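# Find the hidden split bed slat and move it to the table

## Task

Six loose slats rest in a bed frame, and one has an internal split with no visible crack; pressing on slats to test them is allowed. Remove that split slat and set it down on the table so it does not touch the frame and no part overhangs the table edge. The remaining five slats must be seated in the frame at the end, held there by nothing but themselves and the frame, not by the robot. Finally open the grippers and move the arms away.

## Robot and tools

Robot: two six-joint arms (an xArm 850 type, each with a two-finger parallel gripper and a wrist camera), named left_arm and right_arm. The names are labels only; they do not refer to sides of any picture.

Scene frame: the origin sits on the table surface midway between the arm bases, +z is up, +x points away from the bases out over the table, and left_arm is on the +y side. The left_arm base is at (+0.056, +0.327, 0) m and the right_arm base at (+0.024, -0.344, 0) m, each turned only a couple of degrees about z (quat_wxyz (+1.000, 0, 0, -0.018) and (+0.999, 0, 0, +0.043)).

execute_actions takes "actions", a list that is empty or holds exactly one item, plus optional "pictures" (true/false; images come by default).
- Empty list: nothing is commanded, the current state comes back.
- Motion item: {"rows": [...], "steps": n}. rows has 1 to 15 rows; steps is 1 to 15 (15 if omitted), each step being 1/30 s. Row k is used on step k, and the final row repeats if steps exceed the rows. Every row is one flat list of 14 numbers covering both arms, even if only one arm should move: left_arm waist, shoulder, elbow, forearm roll, wrist pitch, wrist roll, opening, then right_arm in that same order. The six joint values are absolute target angles in radians (the same quantities printed under Joint positions), not offsets. Stated ranges per arm: waist -6.283..6.283, shoulder -2.304..2.304, elbow -4.224..0.061, forearm roll -6.283..6.283, wrist pitch -2.164..2.164, wrist roll -6.283..6.283. The true ends may differ by up to 0.010 rad. A call is rejected and nothing is sent if any target is over 0.010 rad beyond a stated end and also farther out than that joint's last reported angle. A target beyond the real end is clipped to it, and "joint sent to its limit" is then reported (possibly for an earlier action still running); the absence of that line does not prove more travel is available. Opening is an absolute value from -1 (closed) to +1 (fully open).
- Wait item: {"steps": n} with n up to 300 and no rows; it commands nothing and returns when n steps have elapsed since the previous result, including the time you spent replying.

Motion limits: each joint target moves at most 3.14 rad/s, takes 0.16 s to reach that speed, and all joints of one arm are timed to arrive together. Per step, a target is kept within 0.623 rad of the measured angle, and if the targets would put the gripper more than 70 mm from where it measures, they are scaled back toward the current angles. So large moves need several calls or waits. Between calls the arms keep heading for the last row sent until they nearly stop (a blocked arm counts as stopped) or a step is HELD; after that only a new action moves them on. Fingers already moving finish their motion.

Results: per arm, end_effector_position (m) and end_effector_quat_wxyz in the scene frame, plus linear (m/s) and angular (rad/s) velocities. The reported hand position can be somewhat off, more so at long reach. Joint positions and Joint velocities list each arm's six joints (rad, rad/s) followed by the finger-pad gap (m, m/s; 0.084 m fully open). grip_measured is that gap on the -1..+1 command scale. "joint command not followed" means a clearance check altered or blocked some joint targets on some steps; the rest was applied. HELD flags steps where all or part of your row was not sent.

Gripper: the fingers point along the gripper's +z axis and close along its y axis. end_effector_position is the point between the closed pads, roughly 2 cm short of the fingertips; the tips advance about 10 mm along +z while closing. To hold something, keep commanding an opening well under grip_measured; the larger the gap, the harder the squeeze (up to roughly 24 N per pad for objects up to about 6 cm). Resending the measured value still presses lightly; wide objects may slip. Rapid closing can hit hard enough to spring the fingers open.

Faults: load limits per arm in N m are waist 54, shoulder 54, elbow 45, forearm roll 24.3, wrist pitch 17.1, wrist roll 17.1, with held weight counting. Reaching one makes that arm back off slightly, freeze for 10 s and drop the rest of the call. Holding loads warms the motors: MOTOR HOT appears from 65 °C, and at 80 °C an OVER-TEMPERATURE FAULT brakes that arm until it cools.

Avoid: letting the arms collide or shove each other, dropping or slamming objects, very hard pushes, and anything falling or being pushed off the table (that fails the task). Pressing on slats to find the weak one is permitted, but gently.

zoom_image: {"camera": one of cam_low, cam_left_wrist, cam_right_wrist, "region": [x0, y0, x1, y1]} in pixels of that camera's latest 504x504 image, origin top-left, region no larger than 504 by 504. It returns a more detailed crop. cam_low is a fixed camera at about (1.13, 0.73, 0.41) m looking back toward the robot; each wrist camera rides on its hand (optical frame +z forward, +x right, +y down). Calibration intrinsics and extrinsics were supplied but may be off by a few degrees and millimetres.

read_manual: optional "section" (only "licences"); returns licence text and moves nothing.

finished_scene: {"scene": current scene number}. Replying without any tool call also ends the session.

Each tool is called after ">>>" as name(argument=value, ...), one argument or row to a line, values as JSON.

## Session

I'll start by looking at the current state.

>>> execute_actions(
  actions=[],
)

Scene clock: 0.00 s of 5100.00 s.
left_arm: end_effector_position=(+0.5656, +0.1509, +0.2247) grip_measured=+1.00 end_effector_quat_wxyz=(-0.003, +0.702, +0.690, +0.174) end_effector_velocity=(-0.000, -0.000, -0.000) end_effector_angular_velocity=(+0.000, +0.001, -0.001) | right_arm: end_effector_position=(+0.0192, -0.0820, +0.1467) grip_measured=+1.00 end_effector_quat_wxyz=(-0.236, +0.741, +0.197, -0.597) end_effector_velocity=(+0.000, +0.000, +0.000) end_effector_angular_velocity=(+0.001, -0.001, -0.001)
Joint positions: left_arm=[-0.445 -0.387 -0.977  0.641 -0.581 -2.574  0.084] | right_arm=[ 0.701 -0.792 -0.572  0.947 -1.262 -0.817  0.084]
Joint velocities: left_arm=[-0.001 -0.001 -0.    -0.     0.     0.    -0.   ] | right_arm=[-0.     0.001  0.     0.     0.    -0.     0.   ]
Motor temperatures (°C, as the motors report them): left_arm=[26 27 28 28 32 32] | right_arm=[27 27 26 29 30 32]

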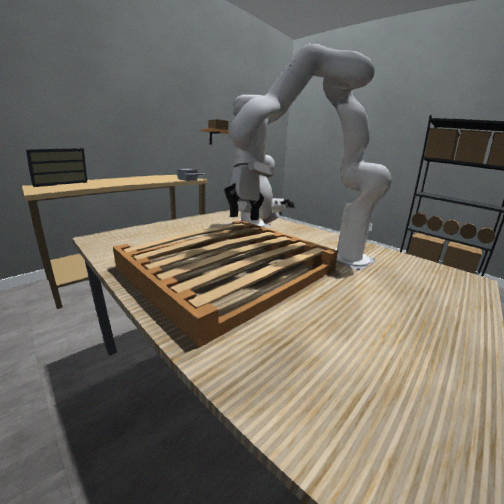

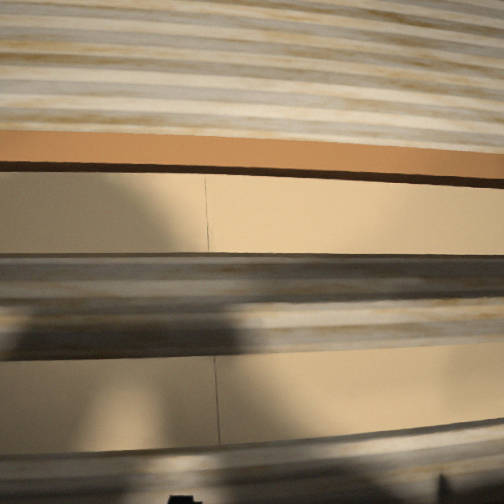

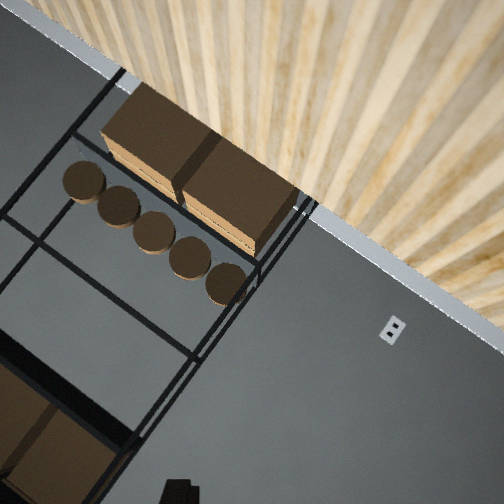

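>>> zoom_image(
  camera="cam_low",
  region=[60, 180, 400, 360],
)

Region (60, 180, 400, 360) of cam_low's 504x504 image, scaled by 1.482, with more detail than that image has; it fills the top 267 rows of this view, and the rest is white.

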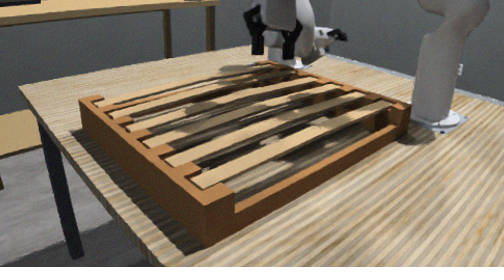

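>>> zoom_image(
  camera="cam_low",
  region=[100, 230, 260, 360],
)

>>> zoom_image(
  camera="cam_low",
  region=[200, 200, 360, 320],
)

Region (100, 230, 260, 360) of cam_low's 504x504 image, scaled by 3.150, with more detail than that image has; it fills the top 410 rows of this view, and the rest is white.

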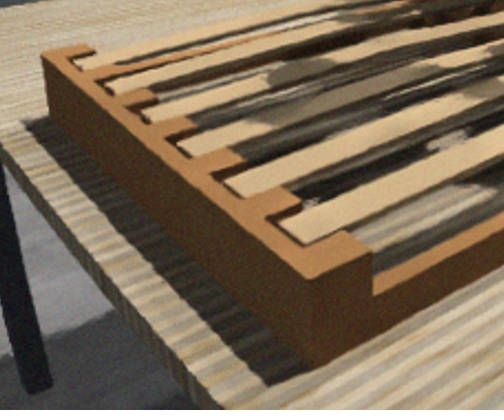

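Region (200, 200, 360, 320) of cam_low's 504x504 image, scaled by 3.150, with more detail than that image has; it fills the top 378 rows of this view, and the rest is white.

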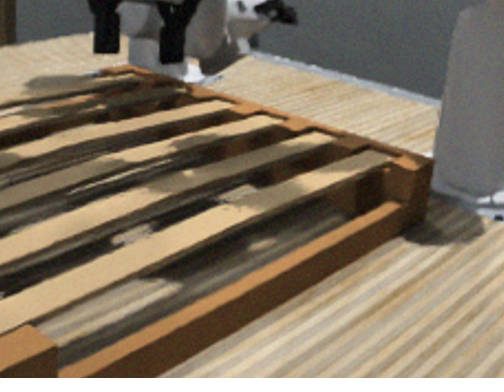

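>>> zoom_image(
  camera="cam_low",
  region=[180, 230, 300, 310],
)

Region (180, 230, 300, 310) of cam_low's 504x504 image, scaled by 4.200, with more detail than that image has.

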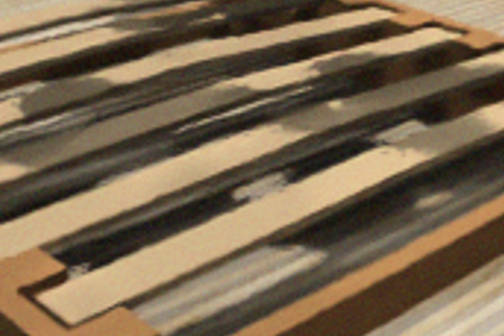

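>>> execute_actions(
  actions=[
    {"rows": [[-0.255, 0.0229, -1.1886, 0, -1.2115, -3.4326, -1, 0.3026, -0.5217, -1.8482, 0, -1.3265, 0.3886, -1]], "steps": 15},
  ],
  pictures=false,
)

>>> execute_actions(
  actions=[
    {"steps": 30},
  ],
)

Scene clock: 120.50 s of 5100.00 s.
left_arm: end_effector_position=(+0.5194, +0.1997, +0.4287) grip_measured=-1.00 end_effector_quat_wxyz=(+0.015, +0.191, +0.979, +0.071) end_effector_velocity=(-0.221, +0.024, +0.452) end_effector_angular_velocity=(-0.884, +0.068, +2.573) | right_arm: end_effector_position=(+0.2561, -0.0533, +0.1932) grip_measured=-1.00 end_effector_quat_wxyz=(-0.148, +0.843, +0.244, -0.457) end_effector_velocity=(+0.546, -0.011, +0.172) end_effector_angular_velocity=(-0.443, -1.127, +0.012)
Joint positions: left_arm=[-0.304 -0.084 -1.134  0.168 -1.046 -3.182  0.   ] | right_arm=[ 0.492 -0.65  -0.997  0.523 -1.296 -0.392  0.   ]
Joint velocities: left_arm=[ 0.315  0.684 -0.35  -1.07  -1.048 -1.59   0.   ] | right_arm=[-0.334  0.227 -1.006 -0.933 -0.055  1.003  0.   ]
Motor temperatures (°C, as the motors report them): left_arm=[26 29 31 28 32 32] | right_arm=[27 28 26 29 31 32]
Steps of this call (steps 1 to 90: nothing new was sent; then 117.00 s passed at rest; steps 91 to 105: all 15 steps of this action). Readings (joint positions):
91: left_arm=[-0.445 -0.387 -0.977 0.641 -0.581 -2.574] | right_arm=[0.700 -0.792 -0.572 0.946 -1.262 -0.817]
92: left_arm=[-0.443 -0.384 -0.978 0.635 -0.587 -2.581] | right_arm=[0.697 -0.790 -0.577 0.941 -1.263 -0.810]
94: left_arm=[-0.427 -0.350 -0.994 0.579 -0.644 -2.638] | right_arm=[0.664 -0.769 -0.628 0.887 -1.268 -0.757]
98: left_arm=[-0.380 -0.248 -1.049 0.423 -0.796 -2.810] | right_arm=[0.588 -0.716 -0.763 0.755 -1.280 -0.625]
105: the state above

Scene clock: 121.50 s of 5100.00 s.
left_arm: end_effector_position=(+0.4799, +0.1994, +0.5000) grip_measured=-1.00 end_effector_quat_wxyz=(-0.000, +0.000, +1.000, +0.000) end_effector_velocity=(-0.000, -0.000, +0.000) end_effector_angular_velocity=(-0.000, -0.000, -0.001) | right_arm: end_effector_position=(+0.6200, -0.1005, +0.4986) grip_measured=-1.00 end_effector_quat_wxyz=(+0.000, +1.000, +0.000, -0.002) end_effector_velocity=(+0.001, -0.000, -0.018) end_effector_angular_velocity=(-0.015, +0.028, -0.009)
Joint positions: left_arm=[-0.255  0.023 -1.189  0.    -1.211 -3.433  0.   ] | right_arm=[ 0.303 -0.523 -1.846  0.001 -1.327  0.388  0.   ]
Joint velocities: left_arm=[-0.001  0.    -0.     0.    -0.    -0.     0.   ] | right_arm=[ 0.001 -0.021  0.01  -0.004 -0.     0.01   0.   ]
Motor temperatures (°C, as the motors report them): left_arm=[26 29 31 28 32 32] | right_arm=[27 28 26 29 31 32]
Steps of this call (steps 1 to 30: the robot went on to your last target). Readings (joint positions):
1: left_arm=[-0.294 -0.061 -1.145 0.132 -1.081 -3.235] | right_arm=[0.481 -0.643 -1.031 0.493 -1.298 -0.358]
2: left_arm=[-0.284 -0.039 -1.157 0.097 -1.116 -3.288] | right_arm=[0.471 -0.636 -1.065 0.464 -1.299 -0.324]
4: left_arm=[-0.265 0.002 -1.178 0.034 -1.178 -3.381] | right_arm=[0.452 -0.623 -1.133 0.412 -1.302 -0.256]
8: left_arm=[-0.256 0.022 -1.188 0.002 -1.210 -3.430] | right_arm=[0.420 -0.601 -1.270 0.324 -1.307 -0.122]
30: the state above
camera_calibration (this result's frames):
cam_left_wrist: T_world_to_cam=[[0.0298907, 0.999243, 0.0249046, -0.193587], [0.999548, -0.0297996, -0.00402134, -0.403343], [-0.00327615, 0.0250135, -0.999682, 0.626682], [0, 0, 0, 1]] pos_world=[0.411, 0.165745, 0.629682]
cam_right_wrist: T_world_to_cam=[[0.0141866, -0.999876, 0.00685858, -0.0810463], [-0.999746, -0.0140641, 0.0175903, 0.676065], [-0.0174916, -0.00710639, -0.999822, 0.640487], [0, 0, 0, 1]] pos_world=[0.688246, -0.0669764, 0.629037]

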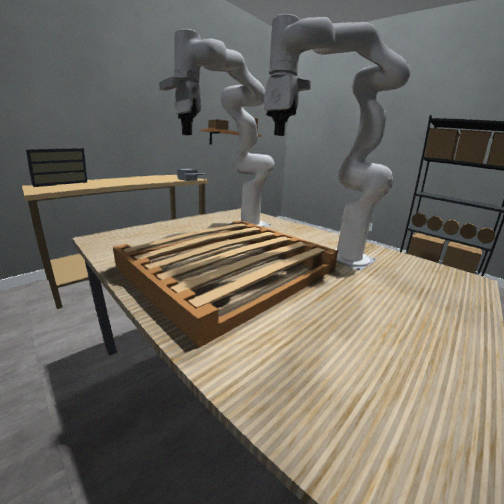

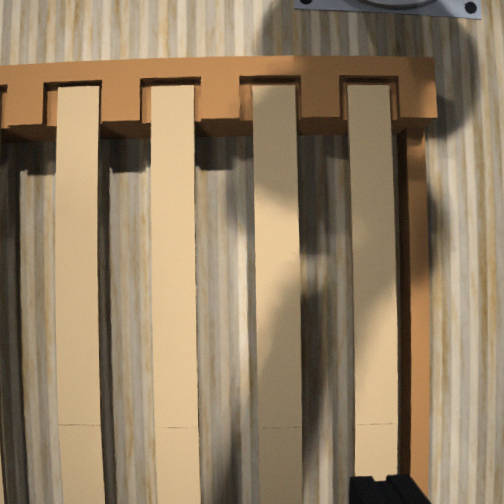

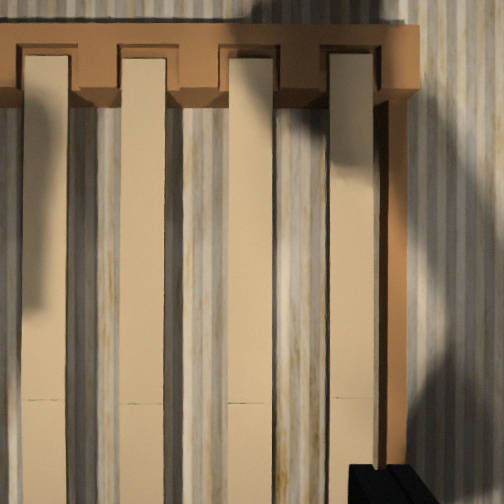

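>>> execute_actions(
  actions=[
    {"rows": [[-0.0486, -0.5477, -0.9527, 0, -0.4050, -3.2262, -1, 0.5312, -0.7932, -1.3761, 0, -0.5829, 0.6172, -1]], "steps": 15},
  ],
  pictures=false,
)

>>> execute_actions(
  actions=[
    {"steps": 20},
  ],
)

Scene clock: 191.50 s of 5100.00 s.
left_arm: end_effector_position=(+0.5606, +0.2397, +0.2771) grip_measured=-1.00 end_effector_quat_wxyz=(-0.010, +0.000, +1.000, +0.002) end_effector_velocity=(+0.093, +0.128, -0.525) end_effector_angular_velocity=(-0.017, -0.064, -0.001) | right_arm: end_effector_position=(+0.6040, -0.0114, +0.2725) grip_measured=-1.00 end_effector_quat_wxyz=(+0.002, +1.000, -0.000, -0.004) end_effector_velocity=(-0.132, +0.164, -0.523) end_effector_angular_velocity=(+0.011, -0.025, +0.001)
Joint positions: left_arm=[-0.134 -0.311 -1.05   0.    -0.76  -3.312  0.   ] | right_arm=[ 0.436 -0.68  -1.572  0.    -0.903  0.522  0.   ]
Joint velocities: left_arm=[ 0.276 -0.77   0.317  0.     1.153  0.277  0.   ] | right_arm=[ 0.311 -0.372  0.642 -0.     1.041  0.309  0.   ]
Motor temperatures (°C, as the motors report them): left_arm=[26 28 32 28 32 32] | right_arm=[27 29 29 29 30 32]
Steps of this call (steps 1 to 15: the robot went on to your last target; steps 16 to 90: nothing new was sent; then 66.50 s passed at rest; steps 91 to 105: all 15 steps of this action). Readings (joint positions):
91: left_arm=[-0.255 0.023 -1.189 -0.000 -1.211 -3.433] | right_arm=[0.303 -0.522 -1.848 -0.000 -1.326 0.389]
92: left_arm=[-0.253 0.019 -1.188 -0.000 -1.206 -3.430] | right_arm=[0.304 -0.523 -1.845 -0.000 -1.320 0.391]
94: left_arm=[-0.237 -0.025 -1.171 0.000 -1.154 -3.413] | right_arm=[0.322 -0.541 -1.810 0.000 -1.269 0.410]
98: left_arm=[-0.198 -0.133 -1.124 0.000 -1.024 -3.376] | right_arm=[0.364 -0.593 -1.721 0.000 -1.144 0.450]
105: the state above

Scene clock: 192.17 s of 5100.00 s.
left_arm: end_effector_position=(+0.5633, +0.2832, +0.1205) grip_measured=-1.00 end_effector_quat_wxyz=(+0.000, +0.000, +1.000, -0.000) end_effector_velocity=(-0.003, +0.001, -0.004) end_effector_angular_velocity=(+0.001, +0.009, +0.002) | right_arm: end_effector_position=(+0.5450, +0.0244, +0.1206) grip_measured=-1.00 end_effector_quat_wxyz=(-0.000, +1.000, -0.001, +0.000) end_effector_velocity=(-0.004, -0.001, -0.005) end_effector_angular_velocity=(-0.005, +0.007, +0.002)
Joint positions: left_arm=[-0.049 -0.547 -0.953  0.    -0.405 -3.226  0.   ] | right_arm=[ 0.531 -0.793 -1.377  0.    -0.583  0.617  0.   ]
Joint velocities: left_arm=[ 0.002 -0.006  0.004 -0.     0.001  0.     0.   ] | right_arm=[ 0.003 -0.006  0.004  0.     0.001  0.     0.   ]
Motor temperatures (°C, as the motors report them): left_arm=[26 28 32 28 32 32] | right_arm=[27 29 29 29 30 32]
Steps of this call (steps 1 to 20: the robot went on to your last target). Readings (joint positions):
1: left_arm=[-0.125 -0.337 -1.040 0.000 -0.721 -3.302] | right_arm=[0.446 -0.692 -1.551 0.000 -0.868 0.532]
2: left_arm=[-0.115 -0.363 -1.029 0.000 -0.682 -3.293] | right_arm=[0.457 -0.705 -1.530 0.000 -0.833 0.543]
4: left_arm=[-0.096 -0.415 -1.007 0.000 -0.604 -3.274] | right_arm=[0.478 -0.730 -1.486 0.000 -0.762 0.564]
8: left_arm=[-0.059 -0.519 -0.964 0.000 -0.449 -3.237] | right_arm=[0.520 -0.780 -1.400 -0.000 -0.623 0.605]
20: the state above
camera_calibration (this result's frames):
cam_left_wrist: T_world_to_cam=[[0.0300397, 0.99924, 0.0248326, -0.270429], [0.999546, -0.0299736, -0.00302912, -0.485811], [-0.0022825, 0.0249123, -0.999687, 0.244964], [0, 0, 0, 1]] pos_world=[0.494274, 0.249559, 0.250131]
cam_right_wrist: T_world_to_cam=[[0.0128641, -0.999901, 0.00568702, 0.0483574], [-0.999826, -0.0127858, 0.0135863, 0.610001], [-0.0135123, -0.0058608, -0.999892, 0.259983], [0, 0, 0, 1]] pos_world=[0.612785, 0.0576757, 0.251392]

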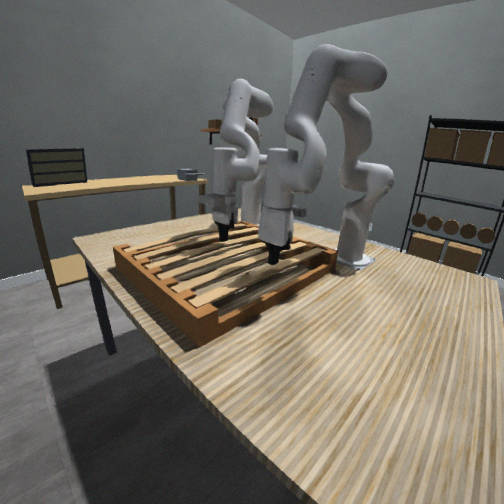

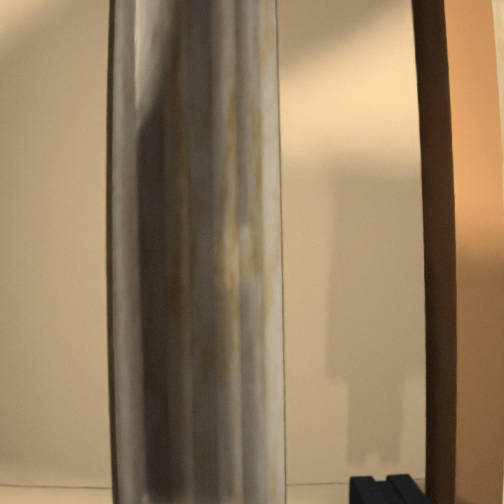

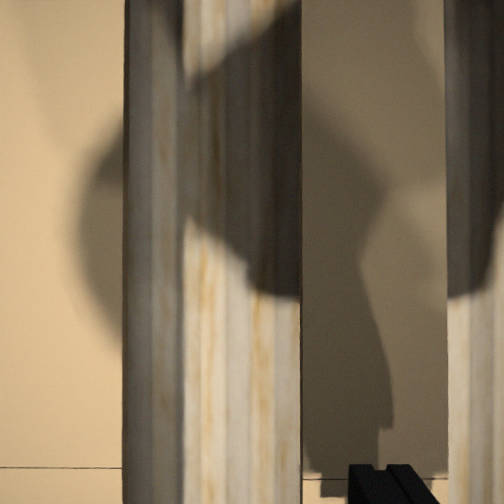

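>>> execute_actions(
  actions=[
    {"rows": [[-0.0486, -0.5715, -0.9531, 0, -0.3816, -3.2262, -1, 0.5312, -0.8027, -1.3762, 0, -0.5735, 0.6172, -1]], "steps": 10},
  ],
  pictures=false,
)

>>> execute_actions(
  actions=[
    {"rows": [[-0.0486, -0.5796, -0.9534, 0, -0.3738, -3.2262, -1, 0.5312, -0.8091, -1.3764, 0, -0.5673, 0.6172, -1]], "steps": 10},
  ],
  pictures=false,
)

>>> execute_actions(
  actions=[
    {"rows": [[-0.0486, -0.5877, -0.9538, 0, -0.3661, -3.2262, -1, 0.5312, -0.8139, -1.3766, 0, -0.5627, 0.6172, -1]], "steps": 10},
  ],
  pictures=false,
)

>>> execute_actions(
  actions=[
    {"rows": [[-0.0486, -0.5938, -0.9542, 0, -0.3604, -3.2262, -1, 0.5312, -0.8187, -1.3768, 0, -0.5581, 0.6172, -1]], "steps": 10},
  ],
)

Scene clock: 232.77 s of 5100.00 s.
left_arm: end_effector_position=(+0.5630, +0.2833, +0.1082) grip_measured=-1.00 end_effector_quat_wxyz=(+0.000, +0.000, +1.000, -0.000) end_effector_velocity=(+0.001, +0.001, +0.001) end_effector_angular_velocity=(-0.000, -0.003, +0.002) | right_arm: end_effector_position=(+0.5446, +0.0244, +0.1141) grip_measured=-1.00 end_effector_quat_wxyz=(-0.000, +1.000, -0.000, +0.000) end_effector_velocity=(+0.001, +0.001, +0.001) end_effector_angular_velocity=(+0.002, -0.003, -0.000)
Joint positions: left_arm=[-0.049 -0.571 -0.953  0.    -0.382 -3.226  0.   ] | right_arm=[ 0.531 -0.803 -1.376  0.    -0.574  0.617  0.   ]
Joint velocities: left_arm=[ 0.001  0.002 -0.    -0.     0.001  0.     0.   ] | right_arm=[-0.     0.    -0.002 -0.     0.001 -0.     0.   ]
Motor temperatures (°C, as the motors report them): left_arm=[26 29 32 28 32 32] | right_arm=[27 30 29 29 30 32]
Steps of this call (steps 1 to 15: the robot went on to your last target; steps 16 to 90: nothing new was sent; then 37.27 s passed at rest; steps 91 to 100: all 10 steps of this action). Readings (joint positions):
91: left_arm=[-0.049 -0.548 -0.953 -0.000 -0.405 -3.226] | right_arm=[0.531 -0.793 -1.376 -0.000 -0.583 0.617]
92: left_arm=[-0.049 -0.552 -0.953 0.000 -0.399 -3.226] | right_arm=[0.531 -0.796 -1.377 0.000 -0.579 0.617]
94: left_arm=[-0.049 -0.568 -0.953 -0.000 -0.385 -3.226] | right_arm=[0.531 -0.802 -1.376 -0.000 -0.575 0.617]
98: left_arm=[-0.049 -0.572 -0.953 -0.000 -0.382 -3.226] | right_arm=[0.531 -0.803 -1.376 -0.000 -0.574 0.617]
100: the state above

Scene clock: 233.10 s of 5100.00 s.
left_arm: end_effector_position=(+0.5630, +0.2833, +0.1041) grip_measured=-1.00 end_effector_quat_wxyz=(+0.000, +0.000, +1.000, -0.000) end_effector_velocity=(+0.001, -0.000, +0.000) end_effector_angular_velocity=(-0.000, -0.001, -0.001) | right_arm: end_effector_position=(+0.5446, +0.0243, +0.1101) grip_measured=-1.00 end_effector_quat_wxyz=(-0.000, +1.000, -0.000, +0.000) end_effector_velocity=(+0.000, -0.001, -0.000) end_effector_angular_velocity=(+0.001, -0.001, -0.001)
Joint positions: left_arm=[-0.049 -0.579 -0.953  0.    -0.374 -3.226  0.   ] | right_arm=[ 0.531 -0.809 -1.376  0.    -0.567  0.617  0.   ]
Joint velocities: left_arm=[-0.001  0.    -0.001  0.     0.     0.     0.   ] | right_arm=[-0.001  0.001  0.001  0.     0.002 -0.     0.   ]
Motor temperatures (°C, as the motors report them): left_arm=[26 29 32 28 32 32] | right_arm=[27 30 29 29 30 32]
Steps of this call (steps 1 to 10: all 10 steps of this action). Readings (joint positions):
1: left_arm=[-0.049 -0.571 -0.953 0.000 -0.381 -3.226] | right_arm=[0.531 -0.803 -1.376 0.000 -0.573 0.617]
2: left_arm=[-0.049 -0.574 -0.954 0.000 -0.379 -3.226] | right_arm=[0.531 -0.804 -1.377 0.000 -0.571 0.617]
4: left_arm=[-0.049 -0.579 -0.953 -0.000 -0.375 -3.226] | right_arm=[0.531 -0.809 -1.376 -0.000 -0.568 0.617]
8: left_arm=[-0.049 -0.580 -0.953 -0.000 -0.374 -3.226] | right_arm=[0.531 -0.809 -1.376 -0.000 -0.567 0.617]
10: the state above

Scene clock: 233.43 s of 5100.00 s.
left_arm: end_effector_position=(+0.5630, +0.2833, +0.1001) grip_measured=-1.00 end_effector_quat_wxyz=(+0.000, +0.000, +1.000, -0.000) end_effector_velocity=(+0.000, -0.000, +0.000) end_effector_angular_velocity=(-0.000, -0.001, -0.001) | right_arm: end_effector_position=(+0.5448, +0.0245, +0.1075) grip_measured=-1.00 end_effector_quat_wxyz=(-0.000, +1.000, -0.000, +0.000) end_effector_velocity=(-0.000, -0.000, -0.002) end_effector_angular_velocity=(+0.000, -0.000, +0.000)
Joint positions: left_arm=[-0.049 -0.588 -0.954  0.    -0.366 -3.226  0.   ] | right_arm=[ 0.531 -0.813 -1.377  0.    -0.563  0.617  0.   ]
Joint velocities: left_arm=[-0.001  0.001  0.001  0.     0.     0.     0.   ] | right_arm=[ 0.    -0.002  0.002 -0.     0.004 -0.     0.   ]
Motor temperatures (°C, as the motors report them): left_arm=[26 29 32 28 32 32] | right_arm=[27 30 29 29 30 32]
Steps of this call (steps 1 to 10: all 10 steps of this action). Readings (joint positions):
1: left_arm=[-0.049 -0.580 -0.953 0.000 -0.374 -3.226] | right_arm=[0.531 -0.809 -1.376 0.000 -0.567 0.617]
2: left_arm=[-0.049 -0.582 -0.954 0.000 -0.371 -3.226] | right_arm=[0.531 -0.810 -1.377 0.000 -0.565 0.617]
4: left_arm=[-0.049 -0.587 -0.954 -0.000 -0.367 -3.226] | right_arm=[0.531 -0.813 -1.377 0.000 -0.563 0.617]
8: left_arm=[-0.049 -0.588 -0.954 -0.000 -0.366 -3.226] | right_arm=[0.531 -0.813 -1.377 0.000 -0.563 0.617]
10: the state above

Scene clock: 233.77 s of 5100.00 s.
left_arm: end_effector_position=(+0.5629, +0.2833, +0.0971) grip_measured=-1.00 end_effector_quat_wxyz=(-0.000, +0.000, +1.000, -0.000) end_effector_velocity=(-0.000, -0.001, +0.000) end_effector_angular_velocity=(+0.000, -0.000, -0.001) | right_arm: end_effector_position=(+0.5450, +0.0246, +0.1048) grip_measured=-1.00 end_effector_quat_wxyz=(-0.000, +1.000, -0.000, +0.001) end_effector_velocity=(-0.000, -0.001, -0.003) end_effector_angular_velocity=(-0.000, +0.001, -0.002)
Joint positions: left_arm=[-0.049 -0.594 -0.954  0.    -0.361 -3.226  0.   ] | right_arm=[ 0.531 -0.818 -1.378 -0.    -0.558  0.617  0.   ]
Joint velocities: left_arm=[-0.001  0.     0.     0.     0.001 -0.     0.   ] | right_arm=[-0.002 -0.004  0.002  0.     0.005 -0.     0.   ]
Motor temperatures (°C, as the motors report them): left_arm=[26 29 32 28 32 32] | right_arm=[27 30 29 29 30 32]
Steps of this call (steps 1 to 10: all 10 steps of this action). Readings (joint positions):
1: left_arm=[-0.049 -0.588 -0.954 0.000 -0.366 -3.226] | right_arm=[0.531 -0.814 -1.377 0.000 -0.563 0.617]
2: left_arm=[-0.049 -0.590 -0.954 0.000 -0.364 -3.226] | right_arm=[0.531 -0.815 -1.377 0.000 -0.561 0.617]
4: left_arm=[-0.049 -0.593 -0.954 -0.000 -0.361 -3.226] | right_arm=[0.531 -0.817 -1.378 -0.000 -0.559 0.617]
8: left_arm=[-0.049 -0.594 -0.954 -0.000 -0.361 -3.226] | right_arm=[0.531 -0.818 -1.378 -0.000 -0.559 0.617]
10: the state above
camera_calibration (this result's frames):
cam_left_wrist: T_world_to_cam=[[0.0298669, 0.999244, 0.0248848, -0.269901], [0.999549, -0.0297764, -0.00399851, -0.485471], [-0.00325451, 0.024993, -0.999682, 0.222016], [0, 0, 0, 1]] pos_world=[0.494036, 0.249692, 0.22672]
cam_right_wrist: T_world_to_cam=[[0.0131049, -0.999898, 0.00561226, 0.0485192], [-0.999825, -0.0130284, 0.0134572, 0.610207], [-0.0133827, -0.00578763, -0.999894, 0.244075], [0, 0, 0, 1]] pos_world=[0.61273, 0.0578769, 0.235566]

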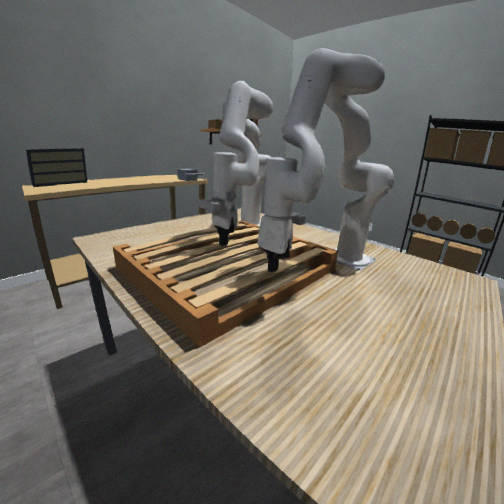

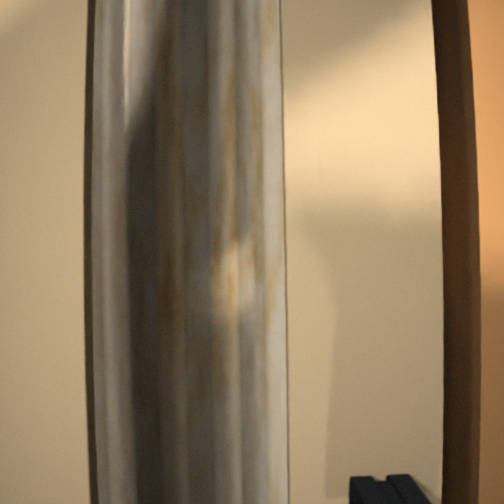

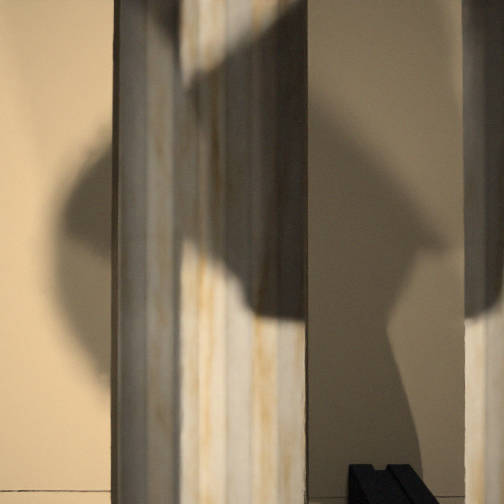

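>>> execute_actions(
  actions=[
    {"rows": [[-0.0486, -0.6000, -0.9546, 0, -0.3546, -3.2262, -1, 0.5312, -0.7854, -1.3762, 0, -0.5908, 0.6172, -1]], "steps": 10},
  ],
  pictures=false,
)

>>> execute_actions(
  actions=[
    {"rows": [[-0.0486, -0.6061, -0.9551, 0, -0.3490, -3.2262, -1, 0.3950, -0.6986, -1.2246, 0, -0.5260, 0.4810, -1]], "steps": 10},
  ],
  pictures=false,
)

>>> execute_actions(
  actions=[
    {"rows": [[-0.0486, -0.6123, -0.9556, 0, -0.3433, -3.2262, -1, 0.3950, -0.7172, -1.2246, 0, -0.5074, 0.4810, -1]], "steps": 10},
  ],
)

Scene clock: 287.50 s of 5100.00 s.
left_arm: end_effector_position=(+0.5629, +0.2833, +0.0940) grip_measured=-1.00 end_effector_quat_wxyz=(-0.000, +0.000, +1.000, -0.000) end_effector_velocity=(+0.001, -0.000, +0.001) end_effector_angular_velocity=(-0.000, -0.002, -0.001) | right_arm: end_effector_position=(+0.5433, +0.0235, +0.1233) grip_measured=-1.00 end_effector_quat_wxyz=(+0.001, +1.000, -0.000, -0.002) end_effector_velocity=(+0.006, +0.004, +0.006) end_effector_angular_velocity=(+0.010, -0.015, +0.000)
Joint positions: left_arm=[-0.049 -0.6   -0.955 -0.    -0.355 -3.226  0.   ] | right_arm=[ 0.531 -0.787 -1.374  0.    -0.592  0.617  0.   ]
Joint velocities: left_arm=[-0.001  0.001 -0.001  0.     0.    -0.     0.   ] | right_arm=[-0.     0.005 -0.009 -0.001  0.004  0.     0.   ]
Motor temperatures (°C, as the motors report them): left_arm=[26 29 31 28 32 32] | right_arm=[27 29 27 29 31 32]
Steps of this call (steps 1 to 15: the robot went on to your last target; steps 16 to 90: nothing new was sent; then 50.40 s passed at rest; steps 91 to 100: all 10 steps of this action). Readings (joint positions):
91: left_arm=[-0.049 -0.594 -0.954 -0.000 -0.360 -3.226] | right_arm=[0.531 -0.819 -1.377 -0.000 -0.558 0.617]
92: left_arm=[-0.049 -0.596 -0.955 0.000 -0.358 -3.226] | right_arm=[0.531 -0.815 -1.376 0.000 -0.564 0.617]
94: left_arm=[-0.049 -0.599 -0.955 -0.000 -0.355 -3.226] | right_arm=[0.531 -0.794 -1.373 0.000 -0.586 0.617]
98: left_arm=[-0.049 -0.600 -0.955 -0.000 -0.355 -3.226] | right_arm=[0.531 -0.787 -1.374 0.000 -0.592 0.617]
100: the state above

Scene clock: 287.83 s of 5100.00 s.
left_arm: end_effector_position=(+0.5630, +0.2833, +0.0911) grip_measured=-1.00 end_effector_quat_wxyz=(+0.000, +0.000, +1.000, -0.000) end_effector_velocity=(-0.001, -0.000, -0.001) end_effector_angular_velocity=(-0.000, +0.001, -0.000) | right_arm: end_effector_position=(+0.5514, -0.0693, +0.1251) grip_measured=-1.00 end_effector_quat_wxyz=(+0.000, +1.000, -0.001, -0.000) end_effector_velocity=(-0.008, +0.003, -0.006) end_effector_angular_velocity=(+0.002, -0.000, +0.038)
Joint positions: left_arm=[-0.049 -0.606 -0.955 -0.    -0.349 -3.226  0.   ] | right_arm=[ 0.396 -0.699 -1.225 -0.    -0.527  0.482  0.   ]
Joint velocities: left_arm=[-0.001 -0.001  0.    -0.001  0.     0.     0.   ] | right_arm=[ 0.01   0.001  0.02   0.003  0.02  -0.031  0.   ]
Motor temperatures (°C, as the motors report them): left_arm=[26 29 31 28 32 32] | right_arm=[27 29 27 29 31 32]
Steps of this call (steps 1 to 10: all 10 steps of this action). Readings (joint positions):
1: left_arm=[-0.049 -0.600 -0.955 -0.000 -0.355 -3.226] | right_arm=[0.531 -0.787 -1.375 0.000 -0.591 0.617]
2: left_arm=[-0.049 -0.602 -0.955 0.000 -0.352 -3.226] | right_arm=[0.527 -0.784 -1.370 0.000 -0.588 0.611]
4: left_arm=[-0.049 -0.606 -0.955 -0.000 -0.349 -3.226] | right_arm=[0.483 -0.754 -1.318 0.000 -0.565 0.564]
8: left_arm=[-0.049 -0.606 -0.955 -0.000 -0.349 -3.226] | right_arm=[0.398 -0.701 -1.230 -0.000 -0.530 0.488]
10: the state above

Scene clock: 288.17 s of 5100.00 s.
left_arm: end_effector_position=(+0.5629, +0.2833, +0.0881) grip_measured=-1.00 end_effector_quat_wxyz=(+0.000, +0.000, +1.000, -0.000) end_effector_velocity=(+0.000, +0.000, +0.000) end_effector_angular_velocity=(-0.000, -0.000, +0.001) | right_arm: end_effector_position=(+0.5515, -0.0694, +0.1141) grip_measured=-1.00 end_effector_quat_wxyz=(-0.000, +1.000, -0.000, +0.000) end_effector_velocity=(+0.002, -0.001, +0.003) end_effector_angular_velocity=(+0.002, -0.004, -0.002)
Joint positions: left_arm=[-0.049 -0.612 -0.956 -0.    -0.343 -3.226  0.   ] | right_arm=[ 0.395 -0.717 -1.225  0.    -0.507  0.481  0.   ]
Joint velocities: left_arm=[ 0.001  0.    -0.    -0.     0.     0.     0.   ] | right_arm=[-0.002  0.004 -0.    -0.    -0.    -0.     0.   ]
Motor temperatures (°C, as the motors report them): left_arm=[26 29 31 28 32 32] | right_arm=[27 29 27 29 31 32]
Steps of this call (steps 1 to 10: all 10 steps of this action). Readings (joint positions):
1: left_arm=[-0.049 -0.606 -0.955 -0.000 -0.349 -3.226] | right_arm=[0.396 -0.699 -1.225 -0.000 -0.526 0.482]
2: left_arm=[-0.049 -0.608 -0.956 0.000 -0.347 -3.226] | right_arm=[0.396 -0.703 -1.226 0.000 -0.521 0.481]
4: left_arm=[-0.049 -0.612 -0.956 -0.000 -0.344 -3.226] | right_arm=[0.396 -0.716 -1.225 0.000 -0.510 0.481]
8: left_arm=[-0.049 -0.612 -0.956 -0.000 -0.343 -3.226] | right_arm=[0.396 -0.718 -1.225 0.000 -0.508 0.481]
10: the state above
camera_calibration (this result's frames):
cam_left_wrist: T_world_to_cam=[[0.0298663, 0.999244, 0.0248829, -0.269675], [0.999549, -0.0297765, -0.00397067, -0.485506], [-0.00322675, 0.0249902, -0.999682, 0.21299], [0, 0, 0, 1]] pos_world=[0.494029, 0.249692, 0.217705]
cam_right_wrist: T_world_to_cam=[[0.013429, -0.999891, 0.00613201, -0.0458594], [-0.999811, -0.0133411, 0.0141608, 0.615279], [-0.0140775, -0.00632102, -0.999881, 0.253285], [0, 0, 0, 1]] pos_world=[0.619344, -0.0360449, 0.244823]

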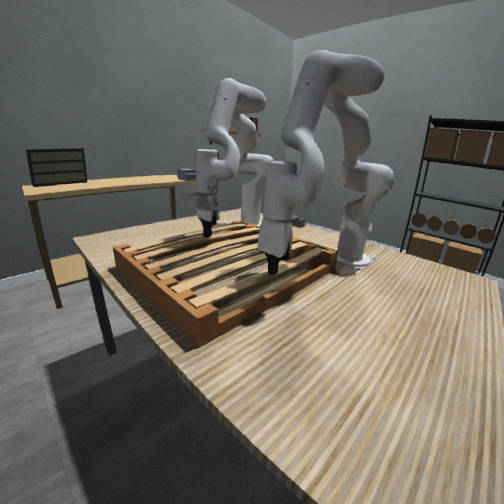

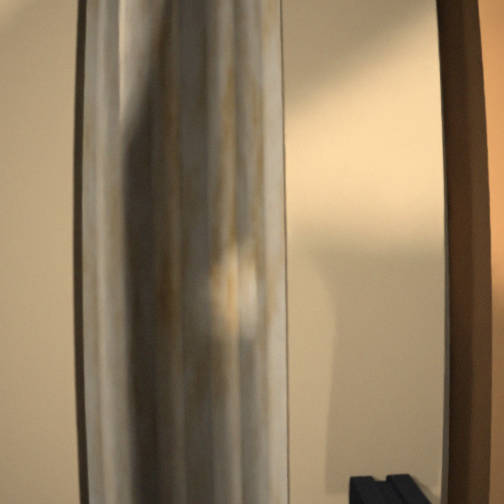

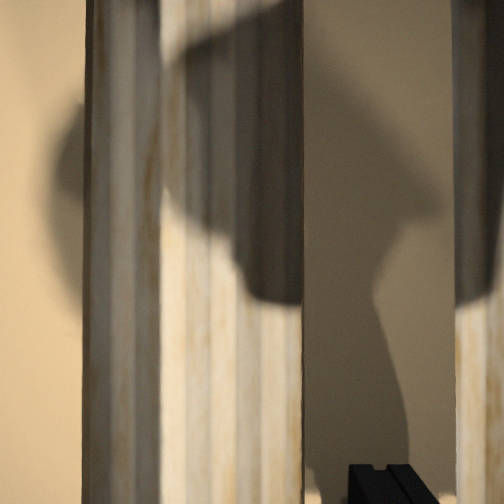

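>>> zoom_image(
  camera="cam_low",
  region=[180, 220, 350, 330],
)

Region (180, 220, 350, 330) of cam_low's 504x504 image, scaled by 2.965, with more detail than that image has; it fills the top 326 rows of this view, and the rest is white.

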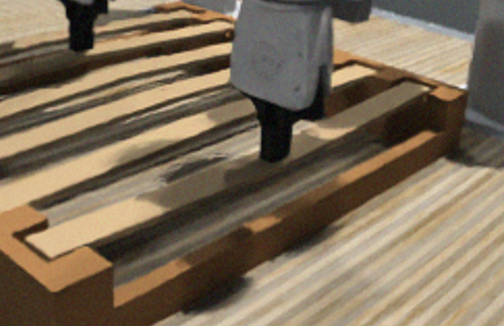

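>>> execute_actions(
  actions=[
    {"rows": [[-0.0486, -0.5477, -0.9527, 0, -0.4050, -3.2262, -1, 0.3950, -0.7240, -1.2248, 0, -0.5008, 0.4810, -1]], "steps": 10},
  ],
  pictures=false,
)

>>> execute_actions(
  actions=[
    {"rows": [[-0.2141, -0.5702, -0.9903, 0, -0.4201, -3.3917, -1, 0.3950, -0.7292, -1.2250, 0, -0.4958, 0.4810, -1]], "steps": 10},
  ],
  pictures=false,
)

>>> execute_actions(
  actions=[
    {"rows": [[-0.2141, -0.5994, -0.9909, 0, -0.3915, -3.3917, -1, 0.3950, -0.7343, -1.2252, 0, -0.4909, 0.4810, -1]], "steps": 10},
  ],
  pictures=false,
)

>>> execute_actions(
  actions=[
    {"rows": [[-0.2141, -0.6053, -0.9912, 0, -0.3859, -3.3917, -1, 0.3950, -0.6986, -1.2246, 0, -0.5260, 0.4810, -1]], "steps": 10},
  ],
  pictures=false,
)

>>> execute_actions(
  actions=[
    {"rows": [[-0.2141, -0.6113, -0.9915, 0, -0.3802, -3.3917, -1, 0.2503, -0.6395, -1.1230, 0, -0.4835, 0.3363, -1]], "steps": 10},
  ],
  pictures=false,
)

>>> execute_actions(
  actions=[
    {"rows": [[-0.2141, -0.5702, -0.9903, 0, -0.4201, -3.3917, -1, 0.2503, -0.6626, -1.1231, 0, -0.4605, 0.3363, -1]], "steps": 10},
  ],
)

Scene clock: 352.87 s of 5100.00 s.
left_arm: end_effector_position=(+0.5626, +0.2834, +0.1197) grip_measured=-1.00 end_effector_quat_wxyz=(-0.000, +0.000, +1.000, +0.000) end_effector_velocity=(-0.005, -0.001, -0.004) end_effector_angular_velocity=(+0.001, +0.013, -0.002) | right_arm: end_effector_position=(+0.5515, -0.0697, +0.1101) grip_measured=-1.00 end_effector_quat_wxyz=(-0.000, +1.000, -0.000, +0.000) end_effector_velocity=(+0.001, +0.000, +0.001) end_effector_angular_velocity=(+0.001, -0.003, +0.000)
Joint positions: left_arm=[-0.049 -0.548 -0.952 -0.    -0.405 -3.226  0.   ] | right_arm=[ 0.395 -0.724 -1.225  0.    -0.501  0.481  0.   ]
Joint velocities: left_arm=[-0.002 -0.005  0.005  0.    -0.003 -0.     0.   ] | right_arm=[-0.     0.002 -0.001 -0.001  0.001 -0.     0.   ]
Motor temperatures (°C, as the motors report them): left_arm=[26 29 31 28 32 32] | right_arm=[27 30 29 29 30 32]
Steps of this call (steps 1 to 15: the robot went on to your last target; steps 16 to 90: nothing new was sent; then 61.37 s passed at rest; steps 91 to 100: all 10 steps of this action). Readings (joint positions):
91: left_arm=[-0.049 -0.612 -0.956 0.000 -0.343 -3.226] | right_arm=[0.395 -0.717 -1.225 0.000 -0.507 0.481]
92: left_arm=[-0.049 -0.608 -0.955 -0.000 -0.349 -3.226] | right_arm=[0.395 -0.719 -1.225 0.000 -0.505 0.481]
94: left_arm=[-0.049 -0.569 -0.952 -0.000 -0.386 -3.226] | right_arm=[0.395 -0.724 -1.225 -0.000 -0.502 0.481]
98: left_arm=[-0.049 -0.548 -0.953 0.000 -0.404 -3.226] | right_arm=[0.395 -0.724 -1.225 -0.000 -0.501 0.481]
100: the state above

Scene clock: 353.20 s of 5100.00 s.
left_arm: end_effector_position=(+0.5608, +0.1976, +0.1199) grip_measured=-1.00 end_effector_quat_wxyz=(-0.000, +0.001, +1.000, +0.000) end_effector_velocity=(+0.000, +0.006, +0.000) end_effector_angular_velocity=(+0.002, +0.005, +0.045) | right_arm: end_effector_position=(+0.5517, -0.0696, +0.1074) grip_measured=-1.00 end_effector_quat_wxyz=(-0.000, +1.000, -0.000, +0.000) end_effector_velocity=(-0.001, -0.001, -0.002) end_effector_angular_velocity=(-0.002, +0.002, +0.001)
Joint positions: left_arm=[-0.214 -0.57  -0.99  -0.    -0.42  -3.39   0.   ] | right_arm=[ 0.395 -0.729 -1.225  0.    -0.496  0.481  0.   ]
Joint velocities: left_arm=[ 0.012  0.001 -0.     0.001 -0.006 -0.035  0.   ] | right_arm=[ 0.    -0.003  0.003 -0.001  0.002  0.     0.   ]
Motor temperatures (°C, as the motors report them): left_arm=[26 29 31 28 32 32] | right_arm=[27 30 29 29 30 32]
Steps of this call (steps 1 to 10: all 10 steps of this action). Readings (joint positions):
1: left_arm=[-0.049 -0.548 -0.952 -0.000 -0.405 -3.226] | right_arm=[0.395 -0.724 -1.225 0.000 -0.501 0.481]
2: left_arm=[-0.053 -0.549 -0.953 0.000 -0.406 -3.233] | right_arm=[0.395 -0.725 -1.225 0.000 -0.499 0.481]
4: left_arm=[-0.104 -0.556 -0.966 0.000 -0.411 -3.288] | right_arm=[0.395 -0.728 -1.225 0.000 -0.496 0.481]
8: left_arm=[-0.211 -0.570 -0.989 -0.000 -0.419 -3.384] | right_arm=[0.395 -0.729 -1.225 0.000 -0.496 0.481]
10: the state above

Scene clock: 353.53 s of 5100.00 s.
left_arm: end_effector_position=(+0.5611, +0.1975, +0.1053) grip_measured=-1.00 end_effector_quat_wxyz=(+0.000, +0.000, +1.000, -0.000) end_effector_velocity=(+0.001, -0.003, +0.000) end_effector_angular_velocity=(-0.001, -0.006, -0.005) | right_arm: end_effector_position=(+0.5519, -0.0695, +0.1047) grip_measured=-1.00 end_effector_quat_wxyz=(-0.000, +1.000, -0.000, +0.000) end_effector_velocity=(-0.001, -0.000, -0.003) end_effector_angular_velocity=(-0.000, +0.002, -0.001)
Joint positions: left_arm=[-0.214 -0.599 -0.991  0.    -0.392 -3.392  0.   ] | right_arm=[ 0.395 -0.734 -1.226 -0.    -0.491  0.481  0.   ]
Joint velocities: left_arm=[-0.005 -0.    -0.001  0.     0.005 -0.001  0.   ] | right_arm=[ 0.    -0.004  0.001  0.001  0.003  0.     0.   ]
Motor temperatures (°C, as the motors report them): left_arm=[26 29 31 28 32 32] | right_arm=[27 30 29 29 30 32]
Steps of this call (steps 1 to 10: all 10 steps of this action). Readings (joint positions):
1: left_arm=[-0.213 -0.570 -0.990 -0.000 -0.420 -3.391] | right_arm=[0.395 -0.729 -1.225 0.000 -0.496 0.481]
2: left_arm=[-0.213 -0.575 -0.991 0.000 -0.414 -3.391] | right_arm=[0.395 -0.730 -1.226 0.000 -0.494 0.481]
4: left_arm=[-0.213 -0.595 -0.990 0.000 -0.397 -3.391] | right_arm=[0.395 -0.733 -1.226 -0.000 -0.492 0.481]
8: left_arm=[-0.213 -0.599 -0.991 0.000 -0.392 -3.392] | right_arm=[0.395 -0.733 -1.226 -0.000 -0.492 0.481]
10: the state above

Scene clock: 353.87 s of 5100.00 s.
left_arm: end_effector_position=(+0.5614, +0.1973, +0.1025) grip_measured=-1.00 end_effector_quat_wxyz=(+0.000, +0.000, +1.000, -0.000) end_effector_velocity=(-0.000, -0.001, -0.001) end_effector_angular_velocity=(-0.001, -0.002, -0.001) | right_arm: end_effector_position=(+0.5508, -0.0701, +0.1240) grip_measured=-1.00 end_effector_quat_wxyz=(+0.000, +1.000, -0.000, -0.001) end_effector_velocity=(+0.002, +0.001, +0.003) end_effector_angular_velocity=(+0.002, -0.004, +0.000)
Joint positions: left_arm=[-0.214 -0.605 -0.992  0.    -0.386 -3.392  0.   ] | right_arm=[ 0.395 -0.7   -1.224 -0.    -0.526  0.481  0.   ]
Joint velocities: left_arm=[-0.001 -0.002  0.001 -0.     0.004 -0.     0.   ] | right_arm=[ 0.     0.003 -0.004 -0.    -0.002  0.     0.   ]
Motor temperatures (°C, as the motors report them): left_arm=[26 29 31 28 32 32] | right_arm=[27 30 29 29 30 32]
Steps of this call (steps 1 to 10: all 10 steps of this action). Readings (joint positions):
1: left_arm=[-0.214 -0.599 -0.991 0.000 -0.392 -3.392] | right_arm=[0.395 -0.734 -1.226 -0.000 -0.491 0.481]
2: left_arm=[-0.214 -0.601 -0.992 0.000 -0.390 -3.392] | right_arm=[0.395 -0.730 -1.225 -0.000 -0.496 0.481]
4: left_arm=[-0.214 -0.604 -0.992 0.000 -0.387 -3.392] | right_arm=[0.395 -0.707 -1.223 -0.000 -0.518 0.481]
8: left_arm=[-0.214 -0.605 -0.992 0.000 -0.386 -3.392] | right_arm=[0.395 -0.700 -1.224 0.000 -0.525 0.481]
10: the state above

Scene clock: 354.20 s of 5100.00 s.
left_arm: end_effector_position=(+0.5614, +0.1972, +0.0995) grip_measured=-1.00 end_effector_quat_wxyz=(+0.000, +0.000, +1.000, -0.000) end_effector_velocity=(+0.000, +0.000, -0.002) end_effector_angular_velocity=(-0.001, -0.002, +0.001) | right_arm: end_effector_position=(+0.5563, -0.1583, +0.1250) grip_measured=-1.00 end_effector_quat_wxyz=(+0.000, +1.000, -0.001, -0.000) end_effector_velocity=(-0.005, +0.004, -0.003) end_effector_angular_velocity=(+0.001, +0.001, +0.034)
Joint positions: left_arm=[-0.214 -0.611 -0.992  0.    -0.381 -3.392  0.   ] | right_arm=[ 0.251 -0.64  -1.123 -0.    -0.484  0.338  0.   ]
Joint velocities: left_arm=[ 0.001 -0.003  0.001 -0.     0.006 -0.     0.   ] | right_arm=[ 0.009 -0.     0.009  0.003  0.009 -0.028  0.   ]
Motor temperatures (°C, as the motors report them): left_arm=[26 29 31 28 32 32] | right_arm=[27 30 29 29 30 32]
Steps of this call (steps 1 to 10: all 10 steps of this action). Readings (joint positions):
1: left_arm=[-0.214 -0.605 -0.992 0.000 -0.386 -3.392] | right_arm=[0.395 -0.700 -1.224 -0.000 -0.526 0.481]
2: left_arm=[-0.214 -0.607 -0.992 0.000 -0.384 -3.392] | right_arm=[0.391 -0.697 -1.220 0.000 -0.524 0.475]
4: left_arm=[-0.214 -0.610 -0.992 0.000 -0.381 -3.392] | right_arm=[0.341 -0.676 -1.184 0.000 -0.508 0.422]
8: left_arm=[-0.214 -0.610 -0.992 0.000 -0.381 -3.392] | right_arm=[0.253 -0.641 -1.126 -0.000 -0.486 0.342]
10: the state above

Scene clock: 354.53 s of 5100.00 s.
left_arm: end_effector_position=(+0.5599, +0.1975, +0.1189) grip_measured=-1.00 end_effector_quat_wxyz=(-0.001, +0.000, +1.000, +0.000) end_effector_velocity=(+0.004, -0.000, +0.004) end_effector_angular_velocity=(-0.002, -0.007, +0.001) | right_arm: end_effector_position=(+0.5565, -0.1585, +0.1122) grip_measured=-1.00 end_effector_quat_wxyz=(-0.000, +1.000, -0.000, +0.000) end_effector_velocity=(+0.002, -0.001, +0.003) end_effector_angular_velocity=(+0.002, -0.004, -0.002)
Joint positions: left_arm=[-0.214 -0.572 -0.989 -0.    -0.42  -3.392  0.   ] | right_arm=[ 0.251 -0.662 -1.123  0.    -0.461  0.336  0.   ]
Joint velocities: left_arm=[ 0.001  0.004 -0.007  0.    -0.004  0.     0.   ] | right_arm=[-0.002  0.005  0.     0.001  0.    -0.001  0.   ]
Motor temperatures (°C, as the motors report them): left_arm=[26 29 31 28 32 32] | right_arm=[27 30 29 29 30 32]
Steps of this call (steps 1 to 10: all 10 steps of this action). Readings (joint positions):
1: left_arm=[-0.214 -0.611 -0.992 0.000 -0.381 -3.392] | right_arm=[0.252 -0.640 -1.123 -0.000 -0.484 0.337]
2: left_arm=[-0.214 -0.606 -0.992 0.000 -0.385 -3.392] | right_arm=[0.252 -0.644 -1.124 0.000 -0.478 0.337]
4: left_arm=[-0.214 -0.581 -0.989 -0.000 -0.410 -3.392] | right_arm=[0.252 -0.660 -1.123 0.000 -0.464 0.337]
8: left_arm=[-0.214 -0.572 -0.989 -0.000 -0.419 -3.392] | right_arm=[0.251 -0.663 -1.123 0.000 -0.461 0.336]
10: the state above
camera_calibration (this result's frames):
cam_left_wrist: T_world_to_cam=[[0.0299561, 0.99923, 0.0253513, -0.184708], [0.999536, -0.0298083, -0.0061866, -0.48464], [-0.00542615, 0.0255248, -0.999659, 0.247087], [0, 0, 0, 1]] pos_world=[0.491289, 0.163813, 0.248687]
cam_right_wrist: T_world_to_cam=[[0.0134252, -0.999891, 0.00617657, -0.134977], [-0.999811, -0.0133369, 0.0141301, 0.619131], [-0.0140461, -0.0063651, -0.999881, 0.250819], [0, 0, 0, 1]] pos_world=[0.624349, -0.125109, 0.242874]

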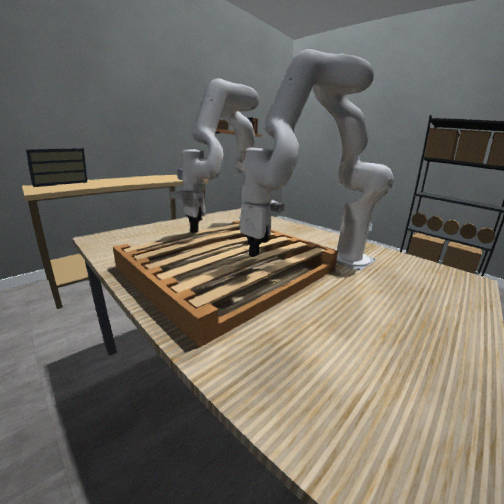

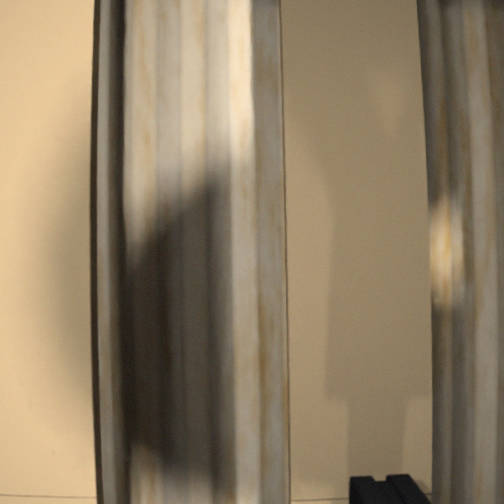

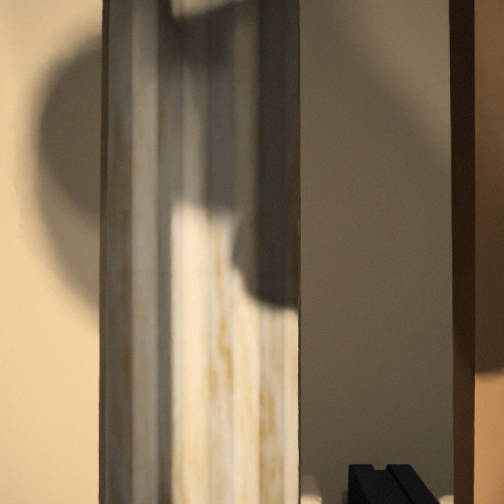

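>>> execute_actions(
  actions=[
    {"rows": [[-0.0537, -0.5477, -0.9527, 0, -0.4050, -3.222, 0.55, 0.2503, -0.55, -1.10, 0, -0.55, 0.3363, -1]], "steps": 11},
  ],
  pictures=false,
)

>>> execute_actions(
  actions=[
    {"rows": [[-0.0537, -0.5600, -0.9528, 0, -0.3928, -3.222, 0.55, -0.2, -0.3, -0.9, 0, -0.6, 0.3363, -1], [-0.0537, -0.5750, -0.9532, 0, -0.3782, -3.222, 0.55, -0.2, -0.3, -0.9, 0, -0.6, 0.3363, -1], [-0.0537, -0.5900, -0.9539, 0, -0.3639, -3.222, 0.55, -0.2, -0.3, -0.9, 0, -0.6, 0.3363, -1], [-0.0537, -0.6041, -0.9549, 0, -0.3508, -3.222, 0.55, -0.2, -0.3, -0.9, 0, -0.6, 0.3363, -1]], "steps": 10},
  ],
)

Scene clock: 380.90 s of 5100.00 s.
left_arm: end_effector_position=(+0.5626, +0.2802, +0.1200) grip_measured=+0.45 end_effector_quat_wxyz=(-0.000, +0.005, +1.000, +0.000) end_effector_velocity=(+0.001, -0.007, +0.000) end_effector_angular_velocity=(-0.001, -0.004, -0.027) | right_arm: end_effector_position=(+0.5473, -0.1619, +0.1662) grip_measured=-1.00 end_effector_quat_wxyz=(+0.000, +1.000, -0.000, -0.001) end_effector_velocity=(-0.006, -0.002, -0.007) end_effector_angular_velocity=(-0.007, +0.019, +0.000)
Joint positions: left_arm=[-0.055 -0.548 -0.953 -0.    -0.405 -3.223  0.063] | right_arm=[ 0.25  -0.552 -1.1   -0.    -0.55   0.336  0.   ]
Joint velocities: left_arm=[-0.013 -0.    -0.002 -0.001  0.003  0.015  0.165] | right_arm=[ 0.    -0.008  0.007 -0.    -0.005  0.     0.   ]
Motor temperatures (°C, as the motors report them): left_arm=[26 29 31 28 32 32] | right_arm=[27 30 29 29 30 32]
Steps of this call (steps 1 to 15: the robot went on to your last target; steps 16 to 90: nothing new was sent; then 23.00 s passed at rest; steps 91 to 101: all 11 steps of this action). Readings (joint positions):
91: left_arm=[-0.214 -0.570 -0.990 -0.000 -0.420 -3.391] | right_arm=[0.250 -0.662 -1.123 0.000 -0.461 0.336]
92: left_arm=[-0.210 -0.570 -0.989 -0.000 -0.419 -3.385] | right_arm=[0.250 -0.658 -1.121 -0.000 -0.465 0.336]
94: left_arm=[-0.161 -0.562 -0.977 -0.000 -0.414 -3.329] | right_arm=[0.250 -0.610 -1.108 -0.000 -0.507 0.336]
98: left_arm=[-0.056 -0.548 -0.954 0.000 -0.406 -3.229] | right_arm=[0.250 -0.549 -1.103 0.000 -0.548 0.336]
101: the state above

Scene clock: 381.23 s of 5100.00 s.
left_arm: end_effector_position=(+0.5625, +0.2806, +0.0920) grip_measured=+0.54 end_effector_quat_wxyz=(-0.000, +0.005, +1.000, +0.000) end_effector_velocity=(+0.011, +0.001, +0.008) end_effector_angular_velocity=(-0.002, -0.029, +0.002) | right_arm: end_effector_position=(+0.5351, -0.3057, +0.2029) grip_measured=-1.00 end_effector_quat_wxyz=(+0.000, +0.992, -0.130, -0.000) end_effector_velocity=(-0.128, -0.535, +0.133) end_effector_angular_velocity=(+0.001, -0.010, -1.023)
Joint positions: left_arm=[-0.054 -0.604 -0.955 -0.    -0.351 -3.222  0.067] | right_arm=[-0.01  -0.406 -0.984 -0.    -0.579  0.336  0.   ]
Joint velocities: left_arm=[ 0.003  0.008 -0.012  0.     0.008  0.     0.   ] | right_arm=[-1.022  0.572  0.448  0.001 -0.114  0.     0.   ]
Motor temperatures (°C, as the motors report them): left_arm=[26 29 31 28 32 32] | right_arm=[27 30 29 29 30 32]
Steps of this call (steps 1 to 10: all 10 steps of this action). Readings (joint positions):
1: left_arm=[-0.055 -0.548 -0.953 -0.000 -0.405 -3.223] | right_arm=[0.250 -0.552 -1.099 -0.000 -0.550 0.336]
2: left_arm=[-0.055 -0.551 -0.953 -0.000 -0.401 -3.222] | right_arm=[0.246 -0.549 -1.097 0.000 -0.550 0.336]
4: left_arm=[-0.055 -0.572 -0.954 -0.000 -0.380 -3.222] | right_arm=[0.194 -0.521 -1.073 0.000 -0.556 0.336]
8: left_arm=[-0.054 -0.604 -0.954 -0.000 -0.353 -3.222] | right_arm=[0.058 -0.444 -1.014 0.000 -0.571 0.336]
10: the state above
camera_calibration (this result's frames):
cam_left_wrist: T_world_to_cam=[[0.0394259, 0.998912, 0.0249046, -0.272308], [0.999216, -0.0393264, -0.00447188, -0.482228], [-0.0034876, 0.0250614, -0.99968, 0.217088], [0, 0, 0, 1]] pos_world=[0.493343, 0.247606, 0.221644]
cam_right_wrist: T_world_to_cam=[[-0.244392, -0.969654, 0.00653483, -0.1353], [-0.96954, 0.244466, 0.0151449, 0.656888], [-0.0162829, -0.00263448, -0.999864, 0.342614], [0, 0, 0, 1]] pos_world=[0.609391, -0.290878, 0.333503]

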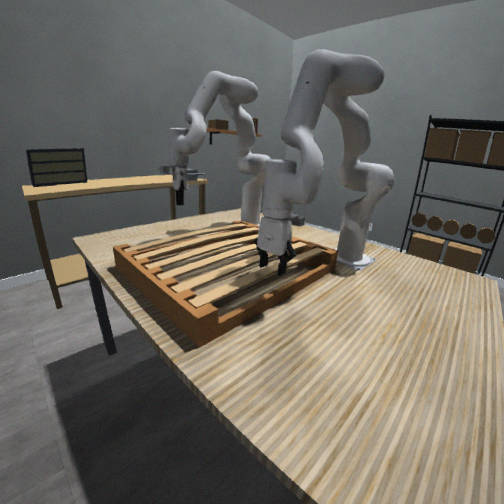

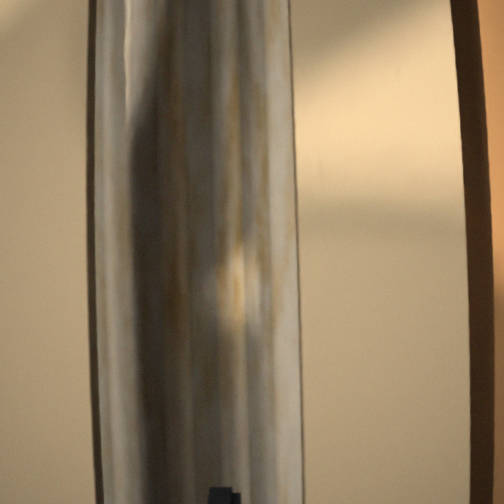

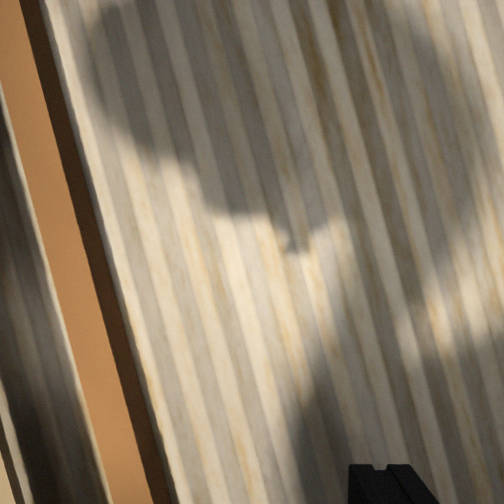

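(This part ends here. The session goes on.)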